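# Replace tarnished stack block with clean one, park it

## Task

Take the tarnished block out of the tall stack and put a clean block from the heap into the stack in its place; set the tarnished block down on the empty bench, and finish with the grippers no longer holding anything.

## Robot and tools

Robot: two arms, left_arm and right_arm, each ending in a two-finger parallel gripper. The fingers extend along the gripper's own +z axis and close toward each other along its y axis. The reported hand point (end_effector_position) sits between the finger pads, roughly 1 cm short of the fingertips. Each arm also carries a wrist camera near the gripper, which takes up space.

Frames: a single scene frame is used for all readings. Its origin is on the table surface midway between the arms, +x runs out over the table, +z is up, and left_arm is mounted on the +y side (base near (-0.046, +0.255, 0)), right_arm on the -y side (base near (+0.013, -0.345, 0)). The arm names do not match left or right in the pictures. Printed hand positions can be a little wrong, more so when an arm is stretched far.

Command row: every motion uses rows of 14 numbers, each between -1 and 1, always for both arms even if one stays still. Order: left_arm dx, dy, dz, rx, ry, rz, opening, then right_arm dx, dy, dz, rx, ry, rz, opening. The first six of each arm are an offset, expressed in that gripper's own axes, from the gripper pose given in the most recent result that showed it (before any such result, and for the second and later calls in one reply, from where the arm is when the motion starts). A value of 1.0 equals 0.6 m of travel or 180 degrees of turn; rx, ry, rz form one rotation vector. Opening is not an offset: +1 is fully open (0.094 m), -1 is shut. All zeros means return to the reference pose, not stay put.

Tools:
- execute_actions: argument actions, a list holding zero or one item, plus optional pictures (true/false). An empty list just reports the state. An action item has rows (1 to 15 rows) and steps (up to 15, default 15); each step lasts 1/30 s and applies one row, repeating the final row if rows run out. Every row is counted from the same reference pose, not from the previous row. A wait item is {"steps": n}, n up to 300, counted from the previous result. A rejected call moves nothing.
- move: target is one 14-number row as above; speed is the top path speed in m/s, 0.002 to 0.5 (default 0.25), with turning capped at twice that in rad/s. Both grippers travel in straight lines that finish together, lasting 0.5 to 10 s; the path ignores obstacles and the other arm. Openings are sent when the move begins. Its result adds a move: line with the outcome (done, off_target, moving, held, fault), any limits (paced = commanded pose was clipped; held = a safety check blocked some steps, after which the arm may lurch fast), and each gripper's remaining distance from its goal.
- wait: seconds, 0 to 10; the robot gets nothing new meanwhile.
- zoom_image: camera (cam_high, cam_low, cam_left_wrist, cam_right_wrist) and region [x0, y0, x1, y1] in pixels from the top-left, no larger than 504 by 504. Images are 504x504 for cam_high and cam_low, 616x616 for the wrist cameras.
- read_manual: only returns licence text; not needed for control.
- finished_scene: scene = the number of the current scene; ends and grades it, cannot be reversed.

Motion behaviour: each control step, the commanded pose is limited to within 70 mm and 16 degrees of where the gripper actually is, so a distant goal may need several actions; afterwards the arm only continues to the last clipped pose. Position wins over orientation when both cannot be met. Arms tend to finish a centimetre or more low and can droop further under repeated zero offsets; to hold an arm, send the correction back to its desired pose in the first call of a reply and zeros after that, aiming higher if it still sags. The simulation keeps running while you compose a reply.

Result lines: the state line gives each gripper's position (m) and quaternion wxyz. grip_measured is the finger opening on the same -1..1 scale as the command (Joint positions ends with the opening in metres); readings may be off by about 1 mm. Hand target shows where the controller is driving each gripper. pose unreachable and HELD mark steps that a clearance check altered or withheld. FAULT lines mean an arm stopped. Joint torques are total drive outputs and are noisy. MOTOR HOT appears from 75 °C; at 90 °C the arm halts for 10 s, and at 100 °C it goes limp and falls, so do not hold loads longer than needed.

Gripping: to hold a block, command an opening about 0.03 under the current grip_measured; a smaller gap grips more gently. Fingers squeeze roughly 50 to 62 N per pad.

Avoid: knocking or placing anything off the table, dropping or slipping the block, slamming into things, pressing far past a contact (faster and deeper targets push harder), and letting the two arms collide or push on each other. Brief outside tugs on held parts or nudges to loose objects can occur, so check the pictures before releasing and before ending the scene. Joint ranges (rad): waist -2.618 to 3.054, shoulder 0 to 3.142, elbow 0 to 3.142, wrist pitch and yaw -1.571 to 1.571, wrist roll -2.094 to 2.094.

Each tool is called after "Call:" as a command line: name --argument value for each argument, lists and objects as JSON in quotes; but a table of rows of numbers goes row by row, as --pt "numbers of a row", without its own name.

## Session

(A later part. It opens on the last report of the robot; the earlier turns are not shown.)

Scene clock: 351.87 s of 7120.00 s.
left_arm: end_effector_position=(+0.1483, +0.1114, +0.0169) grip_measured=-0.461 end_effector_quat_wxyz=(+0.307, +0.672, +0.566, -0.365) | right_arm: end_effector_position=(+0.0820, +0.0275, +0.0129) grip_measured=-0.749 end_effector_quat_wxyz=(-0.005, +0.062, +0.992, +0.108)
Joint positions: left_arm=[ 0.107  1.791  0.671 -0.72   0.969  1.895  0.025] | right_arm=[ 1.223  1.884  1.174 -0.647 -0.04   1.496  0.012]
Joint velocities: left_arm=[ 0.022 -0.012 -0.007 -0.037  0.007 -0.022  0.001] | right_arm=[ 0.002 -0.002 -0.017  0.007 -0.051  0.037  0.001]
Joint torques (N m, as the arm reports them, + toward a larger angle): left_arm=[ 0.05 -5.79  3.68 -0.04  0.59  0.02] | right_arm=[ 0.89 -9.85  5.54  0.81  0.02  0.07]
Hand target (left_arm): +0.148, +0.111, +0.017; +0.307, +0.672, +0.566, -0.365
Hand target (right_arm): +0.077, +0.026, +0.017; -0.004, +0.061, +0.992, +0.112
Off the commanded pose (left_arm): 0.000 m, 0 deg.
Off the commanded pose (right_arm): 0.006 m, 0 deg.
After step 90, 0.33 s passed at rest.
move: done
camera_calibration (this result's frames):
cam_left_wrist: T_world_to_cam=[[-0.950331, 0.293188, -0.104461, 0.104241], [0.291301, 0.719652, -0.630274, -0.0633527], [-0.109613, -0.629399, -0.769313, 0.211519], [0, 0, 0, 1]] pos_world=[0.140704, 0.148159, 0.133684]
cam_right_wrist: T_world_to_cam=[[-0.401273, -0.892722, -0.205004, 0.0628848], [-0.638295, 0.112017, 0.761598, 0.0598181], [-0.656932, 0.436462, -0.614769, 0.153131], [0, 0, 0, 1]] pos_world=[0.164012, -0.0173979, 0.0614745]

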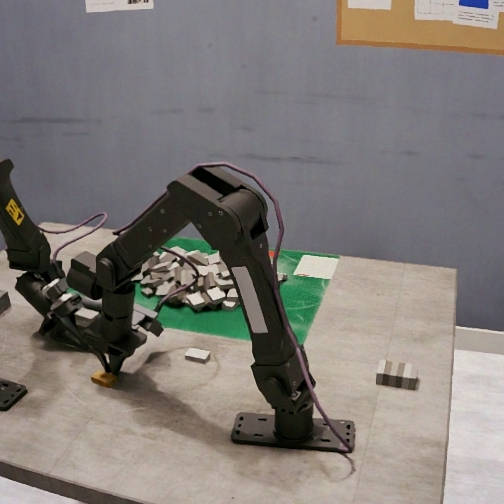

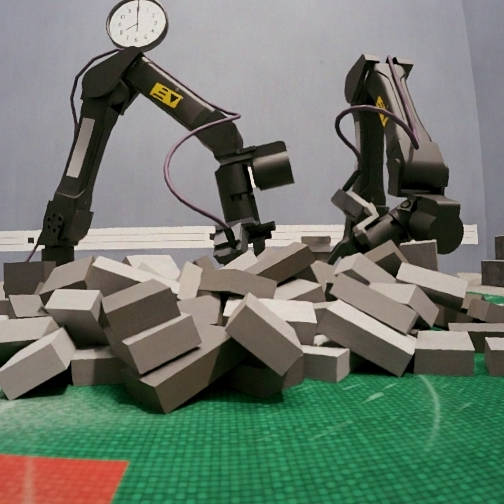

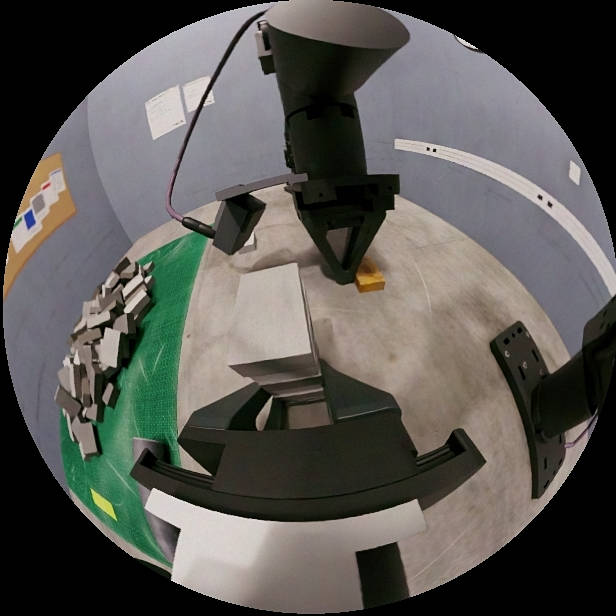

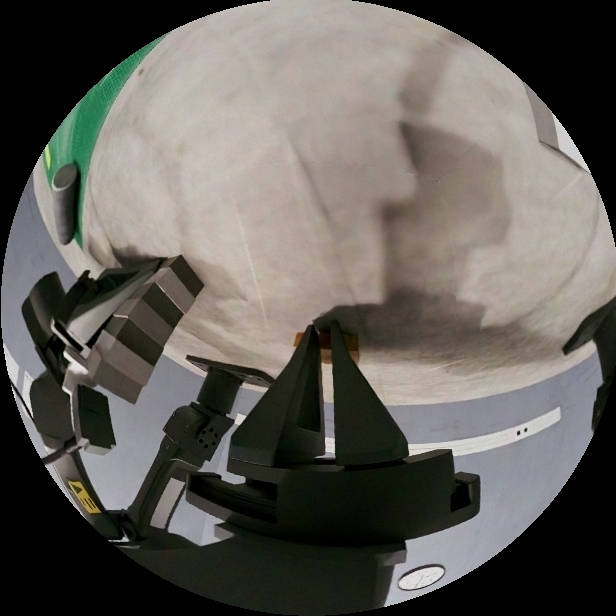

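Call:
move --target '[0,0,0,0,0,0,-0.5,-0.19,-0.177,-0.146,0.065,-0.005,0,0.4]'

Scene clock: 361.40 s of 7120.00 s.
left_arm: end_effector_position=(+0.1483, +0.1114, +0.0169) grip_measured=-0.461 end_effector_quat_wxyz=(+0.307, +0.672, +0.566, -0.365) | right_arm: end_effector_position=(+0.1777, -0.1107, +0.0594) grip_measured=+0.398 end_effector_quat_wxyz=(-0.018, +0.064, +0.998, -0.006)
Joint positions: left_arm=[ 0.107  1.791  0.671 -0.72   0.969  1.895  0.025] | right_arm=[ 0.798  1.694  1.16  -1.067 -0.023  1.068  0.066]
Joint velocities: left_arm=[-0.012 -0.012  0.002  0.007 -0.007  0.022  0.   ] | right_arm=[-0.012  0.002  0.012 -0.037 -0.022  0.022  0.001]
Joint torques (N m, as the arm reports them, + toward a larger angle): left_arm=[ 0.07 -5.75  3.69 -0.04  0.58  0.01] | right_arm=[-0.43 -8.63  9.24  0.17  0.08 -0.07]
Hand target (left_arm): +0.148, +0.111, +0.017; +0.307, +0.672, +0.566, -0.365
Hand target (right_arm): +0.184, -0.109, +0.073; -0.003, +0.062, +0.998, +0.006
Off the commanded pose (left_arm): 0.000 m, 0 deg.
Off the commanded pose (right_arm): 0.014 m, 2 deg.
After step 90, 5.13 s passed at rest.
move: off_target (right_arm)
camera_calibration (this result's frames):
cam_left_wrist: T_world_to_cam=[[-0.950331, 0.293188, -0.104461, 0.104241], [0.291301, 0.719652, -0.630274, -0.0633527], [-0.109613, -0.629399, -0.769313, 0.211519], [0, 0, 0, 1]] pos_world=[0.140704, 0.148159, 0.133684]
cam_right_wrist: T_world_to_cam=[[-0.403261, -0.91491, 0.0179014, -0.0279081], [-0.608954, 0.282905, 0.74104, 0.115916], [-0.683049, 0.287931, -0.671223, 0.296426], [0, 0, 0, 1]] pos_world=[0.261807, -0.143677, 0.113569]

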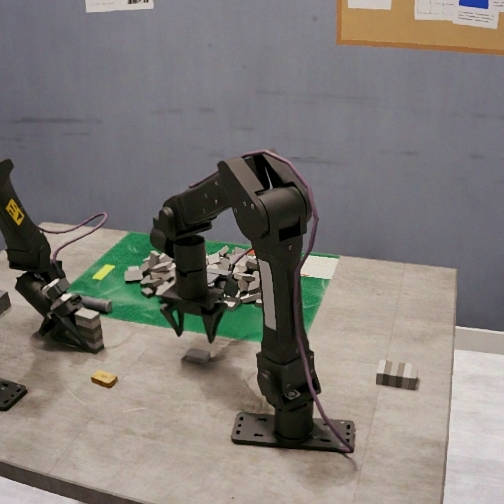

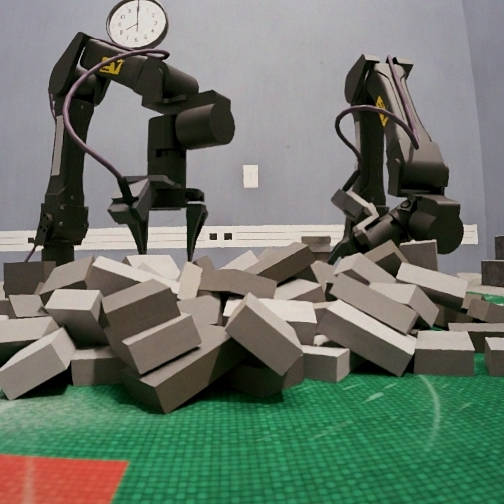

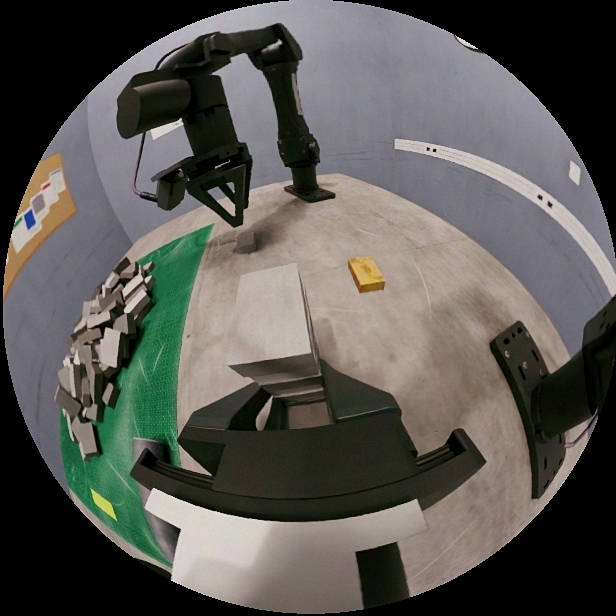

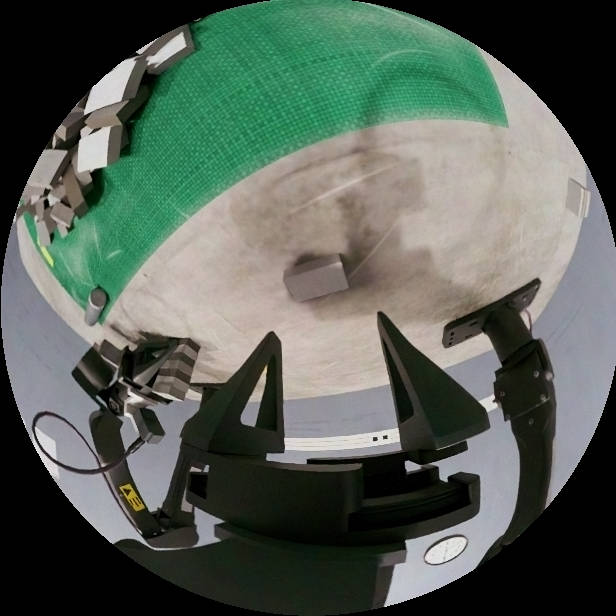

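Call:
move --target '[0,0,0,0,0,0,-0.5,-0.007,0,0.078,-0.004,-0.011,0,0.4]' --speed 0.05

Scene clock: 367.30 s of 7120.00 s.
left_arm: end_effector_position=(+0.1483, +0.1114, +0.0169) grip_measured=-0.461 end_effector_quat_wxyz=(+0.307, +0.672, +0.566, -0.365) | right_arm: end_effector_position=(+0.1786, -0.1127, +0.0145) grip_measured=+0.398 end_effector_quat_wxyz=(-0.008, +0.063, +0.998, -0.000)
Joint positions: left_arm=[ 0.107  1.791  0.671 -0.72   0.969  1.895  0.025] | right_arm=[ 0.798  1.737  1.018 -0.861 -0.012  1.068  0.066]
Joint velocities: left_arm=[-0.007  0.007  0.007  0.022 -0.022 -0.037  0.   ] | right_arm=[ 0.012  0.012 -0.012 -0.007 -0.037 -0.007 -0.   ]
Joint torques (N m, as the arm reports them, + toward a larger angle): left_arm=[ 0.05 -5.81  3.71 -0.03  0.58  0.02] | right_arm=[ 0.44 -6.34  5.99  0.53  0.1   0.09]
Hand target (left_arm): +0.148, +0.111, +0.017; +0.307, +0.672, +0.566, -0.365
Hand target (right_arm): +0.180, -0.111, +0.012; -0.000, +0.064, +0.998, -0.001
Off the commanded pose (left_arm): 0.000 m, 0 deg.
Off the commanded pose (right_arm): 0.003 m, 1 deg.
After step 90, 1.47 s passed at rest.
move: done
camera_calibration (this result's frames):
cam_left_wrist: T_world_to_cam=[[-0.950331, 0.293188, -0.104461, 0.104241], [0.291301, 0.719652, -0.630274, -0.0633527], [-0.109613, -0.629399, -0.769313, 0.211519], [0, 0, 0, 1]] pos_world=[0.140704, 0.148159, 0.133684]
cam_right_wrist: T_world_to_cam=[[-0.403262, -0.915084, -0.0000368474, -0.0283506], [-0.624066, 0.274986, 0.731385, 0.152169], [-0.669269, 0.294963, -0.681964, 0.265938], [0, 0, 0, 1]] pos_world=[0.261514, -0.146229, 0.0700651]

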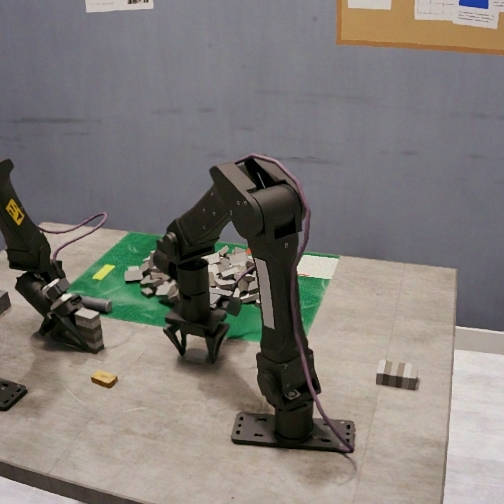

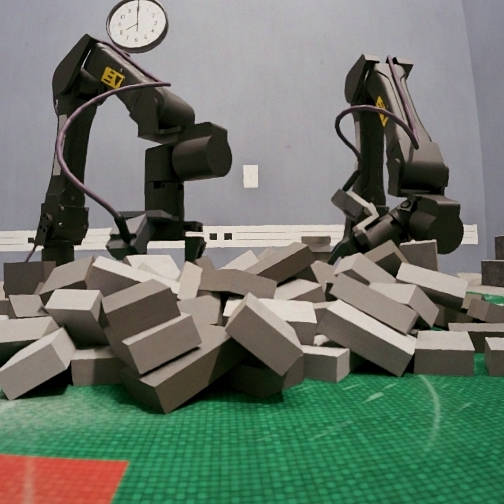

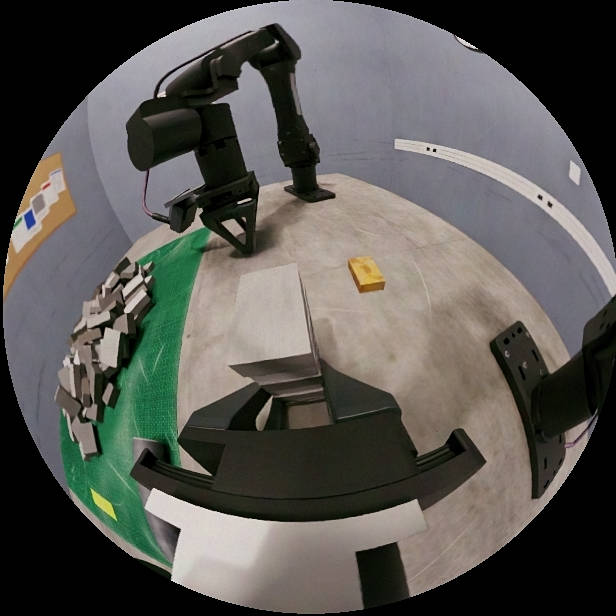

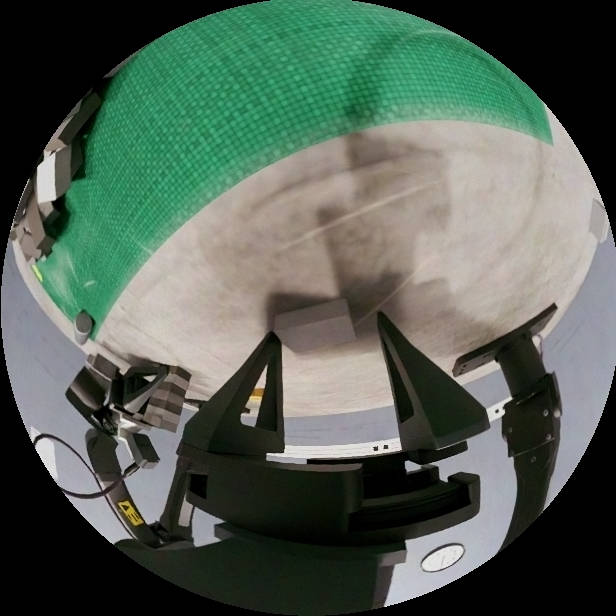

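Call:
move --target '[0,0,0,0,0,0,-0.5,-0.005,0,0.015,0,0,0,0.4]' --speed 0.02

Call:
move --target '[0,0,0,0,0,0,-0.5,0,0,0,0,0,0,-0.18]'

Scene clock: 372.53 s of 7120.00 s.
left_arm: end_effector_position=(+0.1483, +0.1114, +0.0169) grip_measured=-0.461 end_effector_quat_wxyz=(+0.307, +0.672, +0.566, -0.365) | right_arm: end_effector_position=(+0.1802, -0.1104, +0.0107) grip_measured=+0.399 end_effector_quat_wxyz=(-0.006, +0.063, +0.998, +0.002)
Joint positions: left_arm=[ 0.107  1.791  0.671 -0.72   0.969  1.895  0.025] | right_arm=[ 0.798  1.749  1.016 -0.841 -0.012  1.067  0.066]
Joint velocities: left_arm=[ 0.002 -0.007  0.007  0.051 -0.066 -0.007 -0.   ] | right_arm=[-0.002 -0.007 -0.002 -0.007  0.007 -0.007  0.   ]
Joint torques (N m, as the arm reports them, + toward a larger angle): left_arm=[ 0.03 -5.77  3.7  -0.03  0.58  0.01] | right_arm=[-0.61 -6.03  5.26  0.55 -0.05 -0.05]
Hand target (left_arm): +0.148, +0.111, +0.017; +0.307, +0.672, +0.566, -0.365
Hand target (right_arm): +0.181, -0.113, +0.005; -0.008, +0.063, +0.998, -0.001
Off the commanded pose (left_arm): 0.000 m, 0 deg.
Off the commanded pose (right_arm): 0.006 m, 0 deg.
After step 90, 1.53 s passed at rest.
move: done
camera_calibration (this result's frames):
cam_left_wrist: T_world_to_cam=[[-0.950331, 0.293188, -0.104461, 0.104241], [0.291301, 0.719652, -0.630274, -0.0633527], [-0.109613, -0.629399, -0.769313, 0.211519], [0, 0, 0, 1]] pos_world=[0.140704, 0.148159, 0.133684]
cam_right_wrist: T_world_to_cam=[[-0.401856, -0.915685, -0.00564773, -0.0258817], [-0.626947, 0.270635, 0.730544, 0.155385], [-0.66742, 0.297114, -0.682842, 0.263709], [0, 0, 0, 1]] pos_world=[0.263022, -0.144104, 0.0664105]

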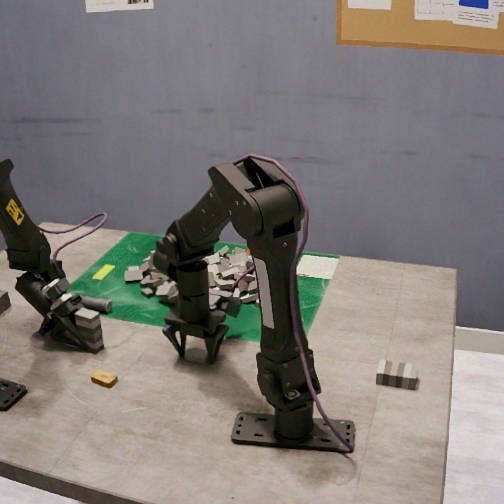

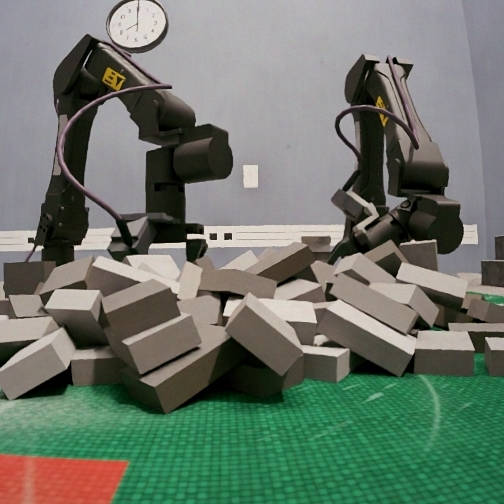

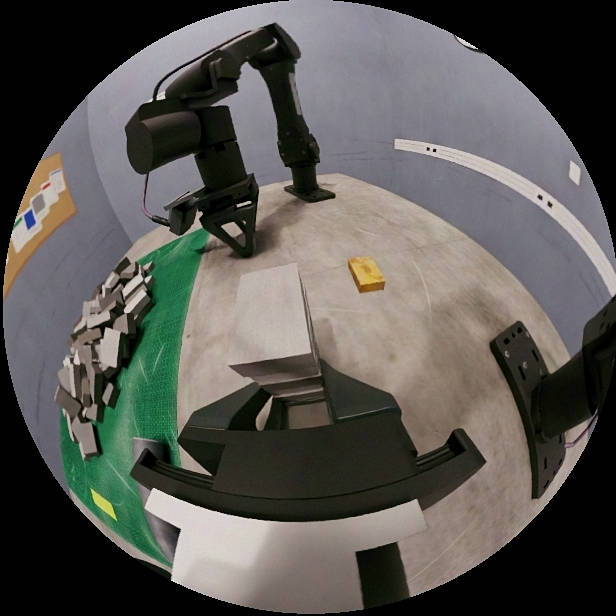

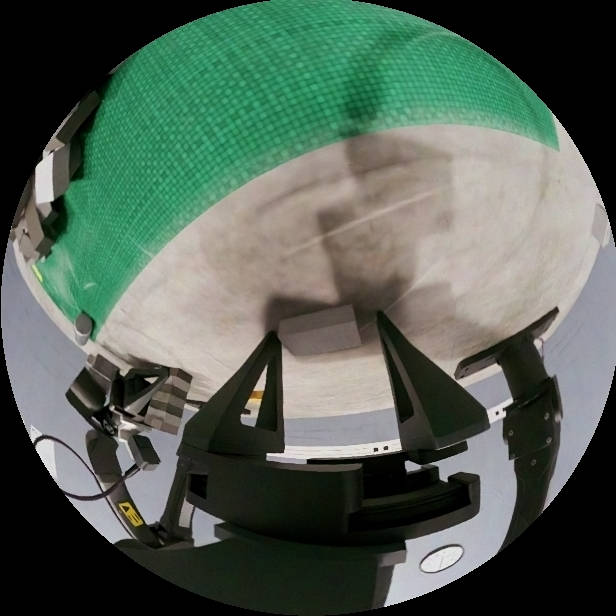

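Scene clock: 373.03 s of 7120.00 s.
left_arm: end_effector_position=(+0.1483, +0.1114, +0.0169) grip_measured=-0.461 end_effector_quat_wxyz=(+0.307, +0.672, +0.566, -0.365) | right_arm: end_effector_position=(+0.1800, -0.1101, +0.0107) grip_measured=-0.096 end_effector_quat_wxyz=(-0.007, +0.063, +0.998, +0.003)
Joint positions: left_arm=[ 0.107  1.791  0.671 -0.72   0.969  1.895  0.025] | right_arm=[ 0.798  1.749  1.016 -0.84  -0.014  1.067  0.042]
Joint velocities: left_arm=[-0.002  0.022  0.012  0.037 -0.007 -0.007  0.   ] | right_arm=[-0.012  0.002 -0.007 -0.11  -0.095 -0.007 -0.   ]
Joint torques (N m, as the arm reports them, + toward a larger angle): left_arm=[ 0.1  -5.77  3.69 -0.03  0.59  0.02] | right_arm=[-0.02 -6.73  6.36  0.37 -0.01  0.02]
Hand target (left_arm): +0.148, +0.111, +0.017; +0.307, +0.672, +0.566, -0.365
Hand target (right_arm): +0.180, -0.110, +0.011; -0.006, +0.063, +0.998, +0.002
Off the commanded pose (left_arm): 0.000 m, 0 deg.
Off the commanded pose (right_arm): 0.000 m, 0 deg.
move: done
camera_calibration (this result's frames):
cam_left_wrist: T_world_to_cam=[[-0.950331, 0.293188, -0.104461, 0.104241], [0.291301, 0.719652, -0.630274, -0.0633527], [-0.109613, -0.629399, -0.769313, 0.211519], [0, 0, 0, 1]] pos_world=[0.140704, 0.148159, 0.133684]
cam_right_wrist: T_world_to_cam=[[-0.401868, -0.915672, -0.00680141, -0.0256077], [-0.626146, 0.269367, 0.731698, 0.154888], [-0.668164, 0.298305, -0.681595, 0.26375], [0, 0, 0, 1]] pos_world=[0.262919, -0.143848, 0.0662651]

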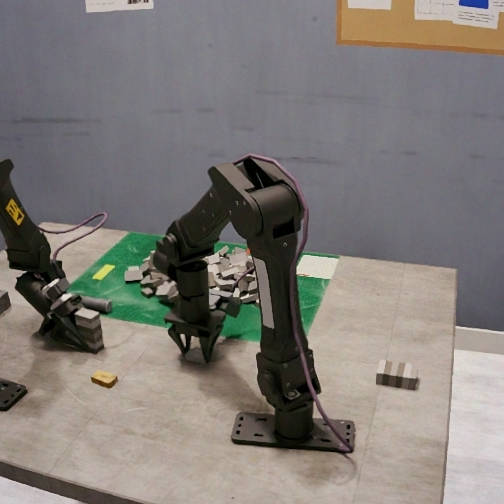

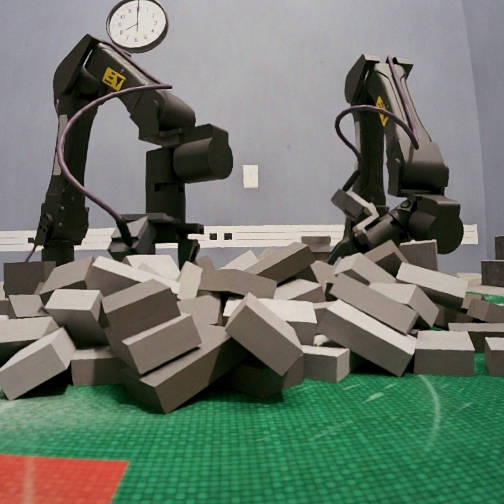

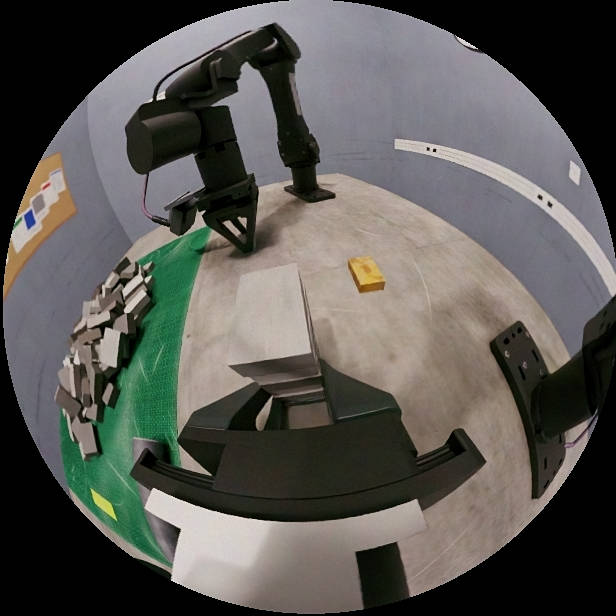

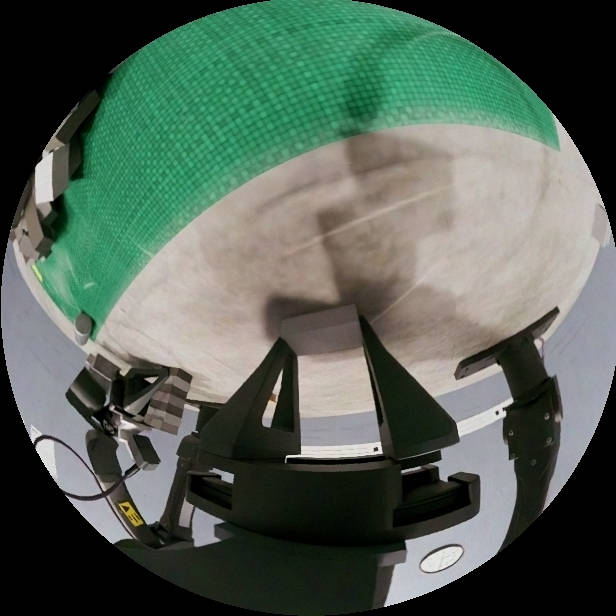

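Call:
move --target '[0,0,0,0,0,0,-0.5,0.026,0.222,-0.022,-0.01,-0.005,0,-0.13]' --speed 0.08

Call:
zoom_image --camera "cam_high" --region '[70, 280, 170, 370]'

Scene clock: 380.43 s of 7120.00 s.
left_arm: end_effector_position=(+0.1483, +0.1114, +0.0169) grip_measured=-0.461 end_effector_quat_wxyz=(+0.307, +0.672, +0.566, -0.365) | right_arm: end_effector_position=(+0.1808, +0.0181, +0.0158) grip_measured=-0.096 end_effector_quat_wxyz=(-0.003, +0.065, +0.998, +0.014)
Joint positions: left_arm=[ 0.107  1.791  0.671 -0.72   0.969  1.895  0.025] | right_arm=[ 0.986  2.109  1.541 -0.979 -0.015  1.259  0.042]
Joint velocities: left_arm=[-0.002  0.002 -0.012  0.007 -0.007  0.007 -0.   ] | right_arm=[ 0.002 -0.002 -0.022  0.037 -0.007  0.007 -0.   ]
Joint torques (N m, as the arm reports them, + toward a larger angle): left_arm=[ 0.11 -5.78  3.65 -0.03  0.58  0.02] | right_arm=[  0.73 -10.12   9.47   0.25   0.05   0.08]
Hand target (left_arm): +0.148, +0.111, +0.017; +0.307, +0.672, +0.566, -0.365
Hand target (right_arm): +0.180, +0.024, +0.024; +0.002, +0.063, +0.998, +0.019
Off the commanded pose (left_arm): 0.000 m, 0 deg.
Off the commanded pose (right_arm): 0.011 m, 1 deg.
After step 90, 2.20 s passed at rest.
move: off_target (right_arm)
camera_calibration (this result's frames):
cam_left_wrist: T_world_to_cam=[[-0.950331, 0.293188, -0.104461, 0.104241], [0.291301, 0.719652, -0.630274, -0.0633527], [-0.109613, -0.629399, -0.769313, 0.211519], [0, 0, 0, 1]] pos_world=[0.140704, 0.148159, 0.133684]
cam_right_wrist: T_world_to_cam=[[-0.4055, -0.913579, -0.0307106, 0.093086], [-0.632115, 0.255984, 0.73137, 0.118415], [-0.660303, 0.315983, -0.681289, 0.227753], [0, 0, 0, 1]] pos_world=[0.262984, -0.0172371, 0.0714193]

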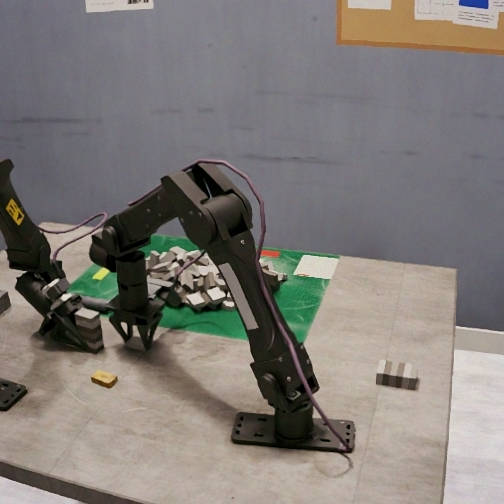

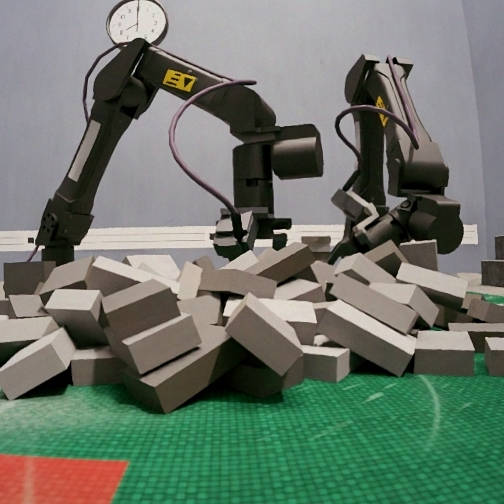

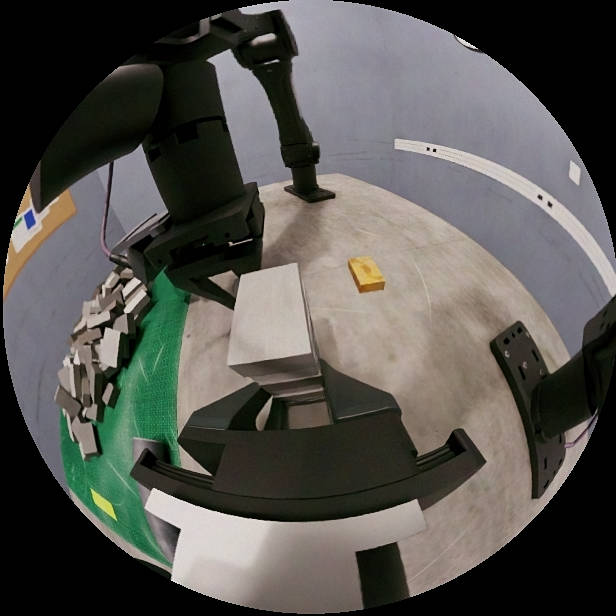

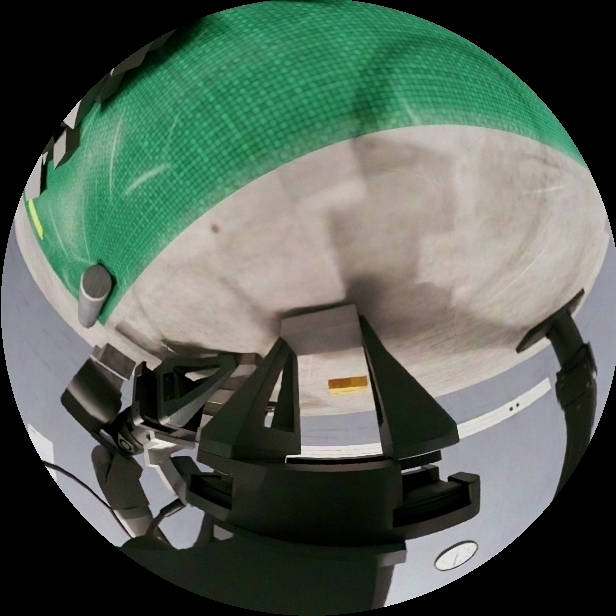

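Region (70, 280, 170, 370) of cam_high's 504x504 image, scaled by 5.040, with more detail than that image has; it fills the top 454 rows of this view, and the rest is white.

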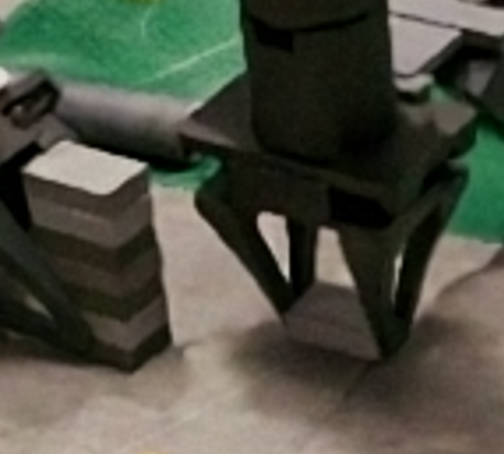

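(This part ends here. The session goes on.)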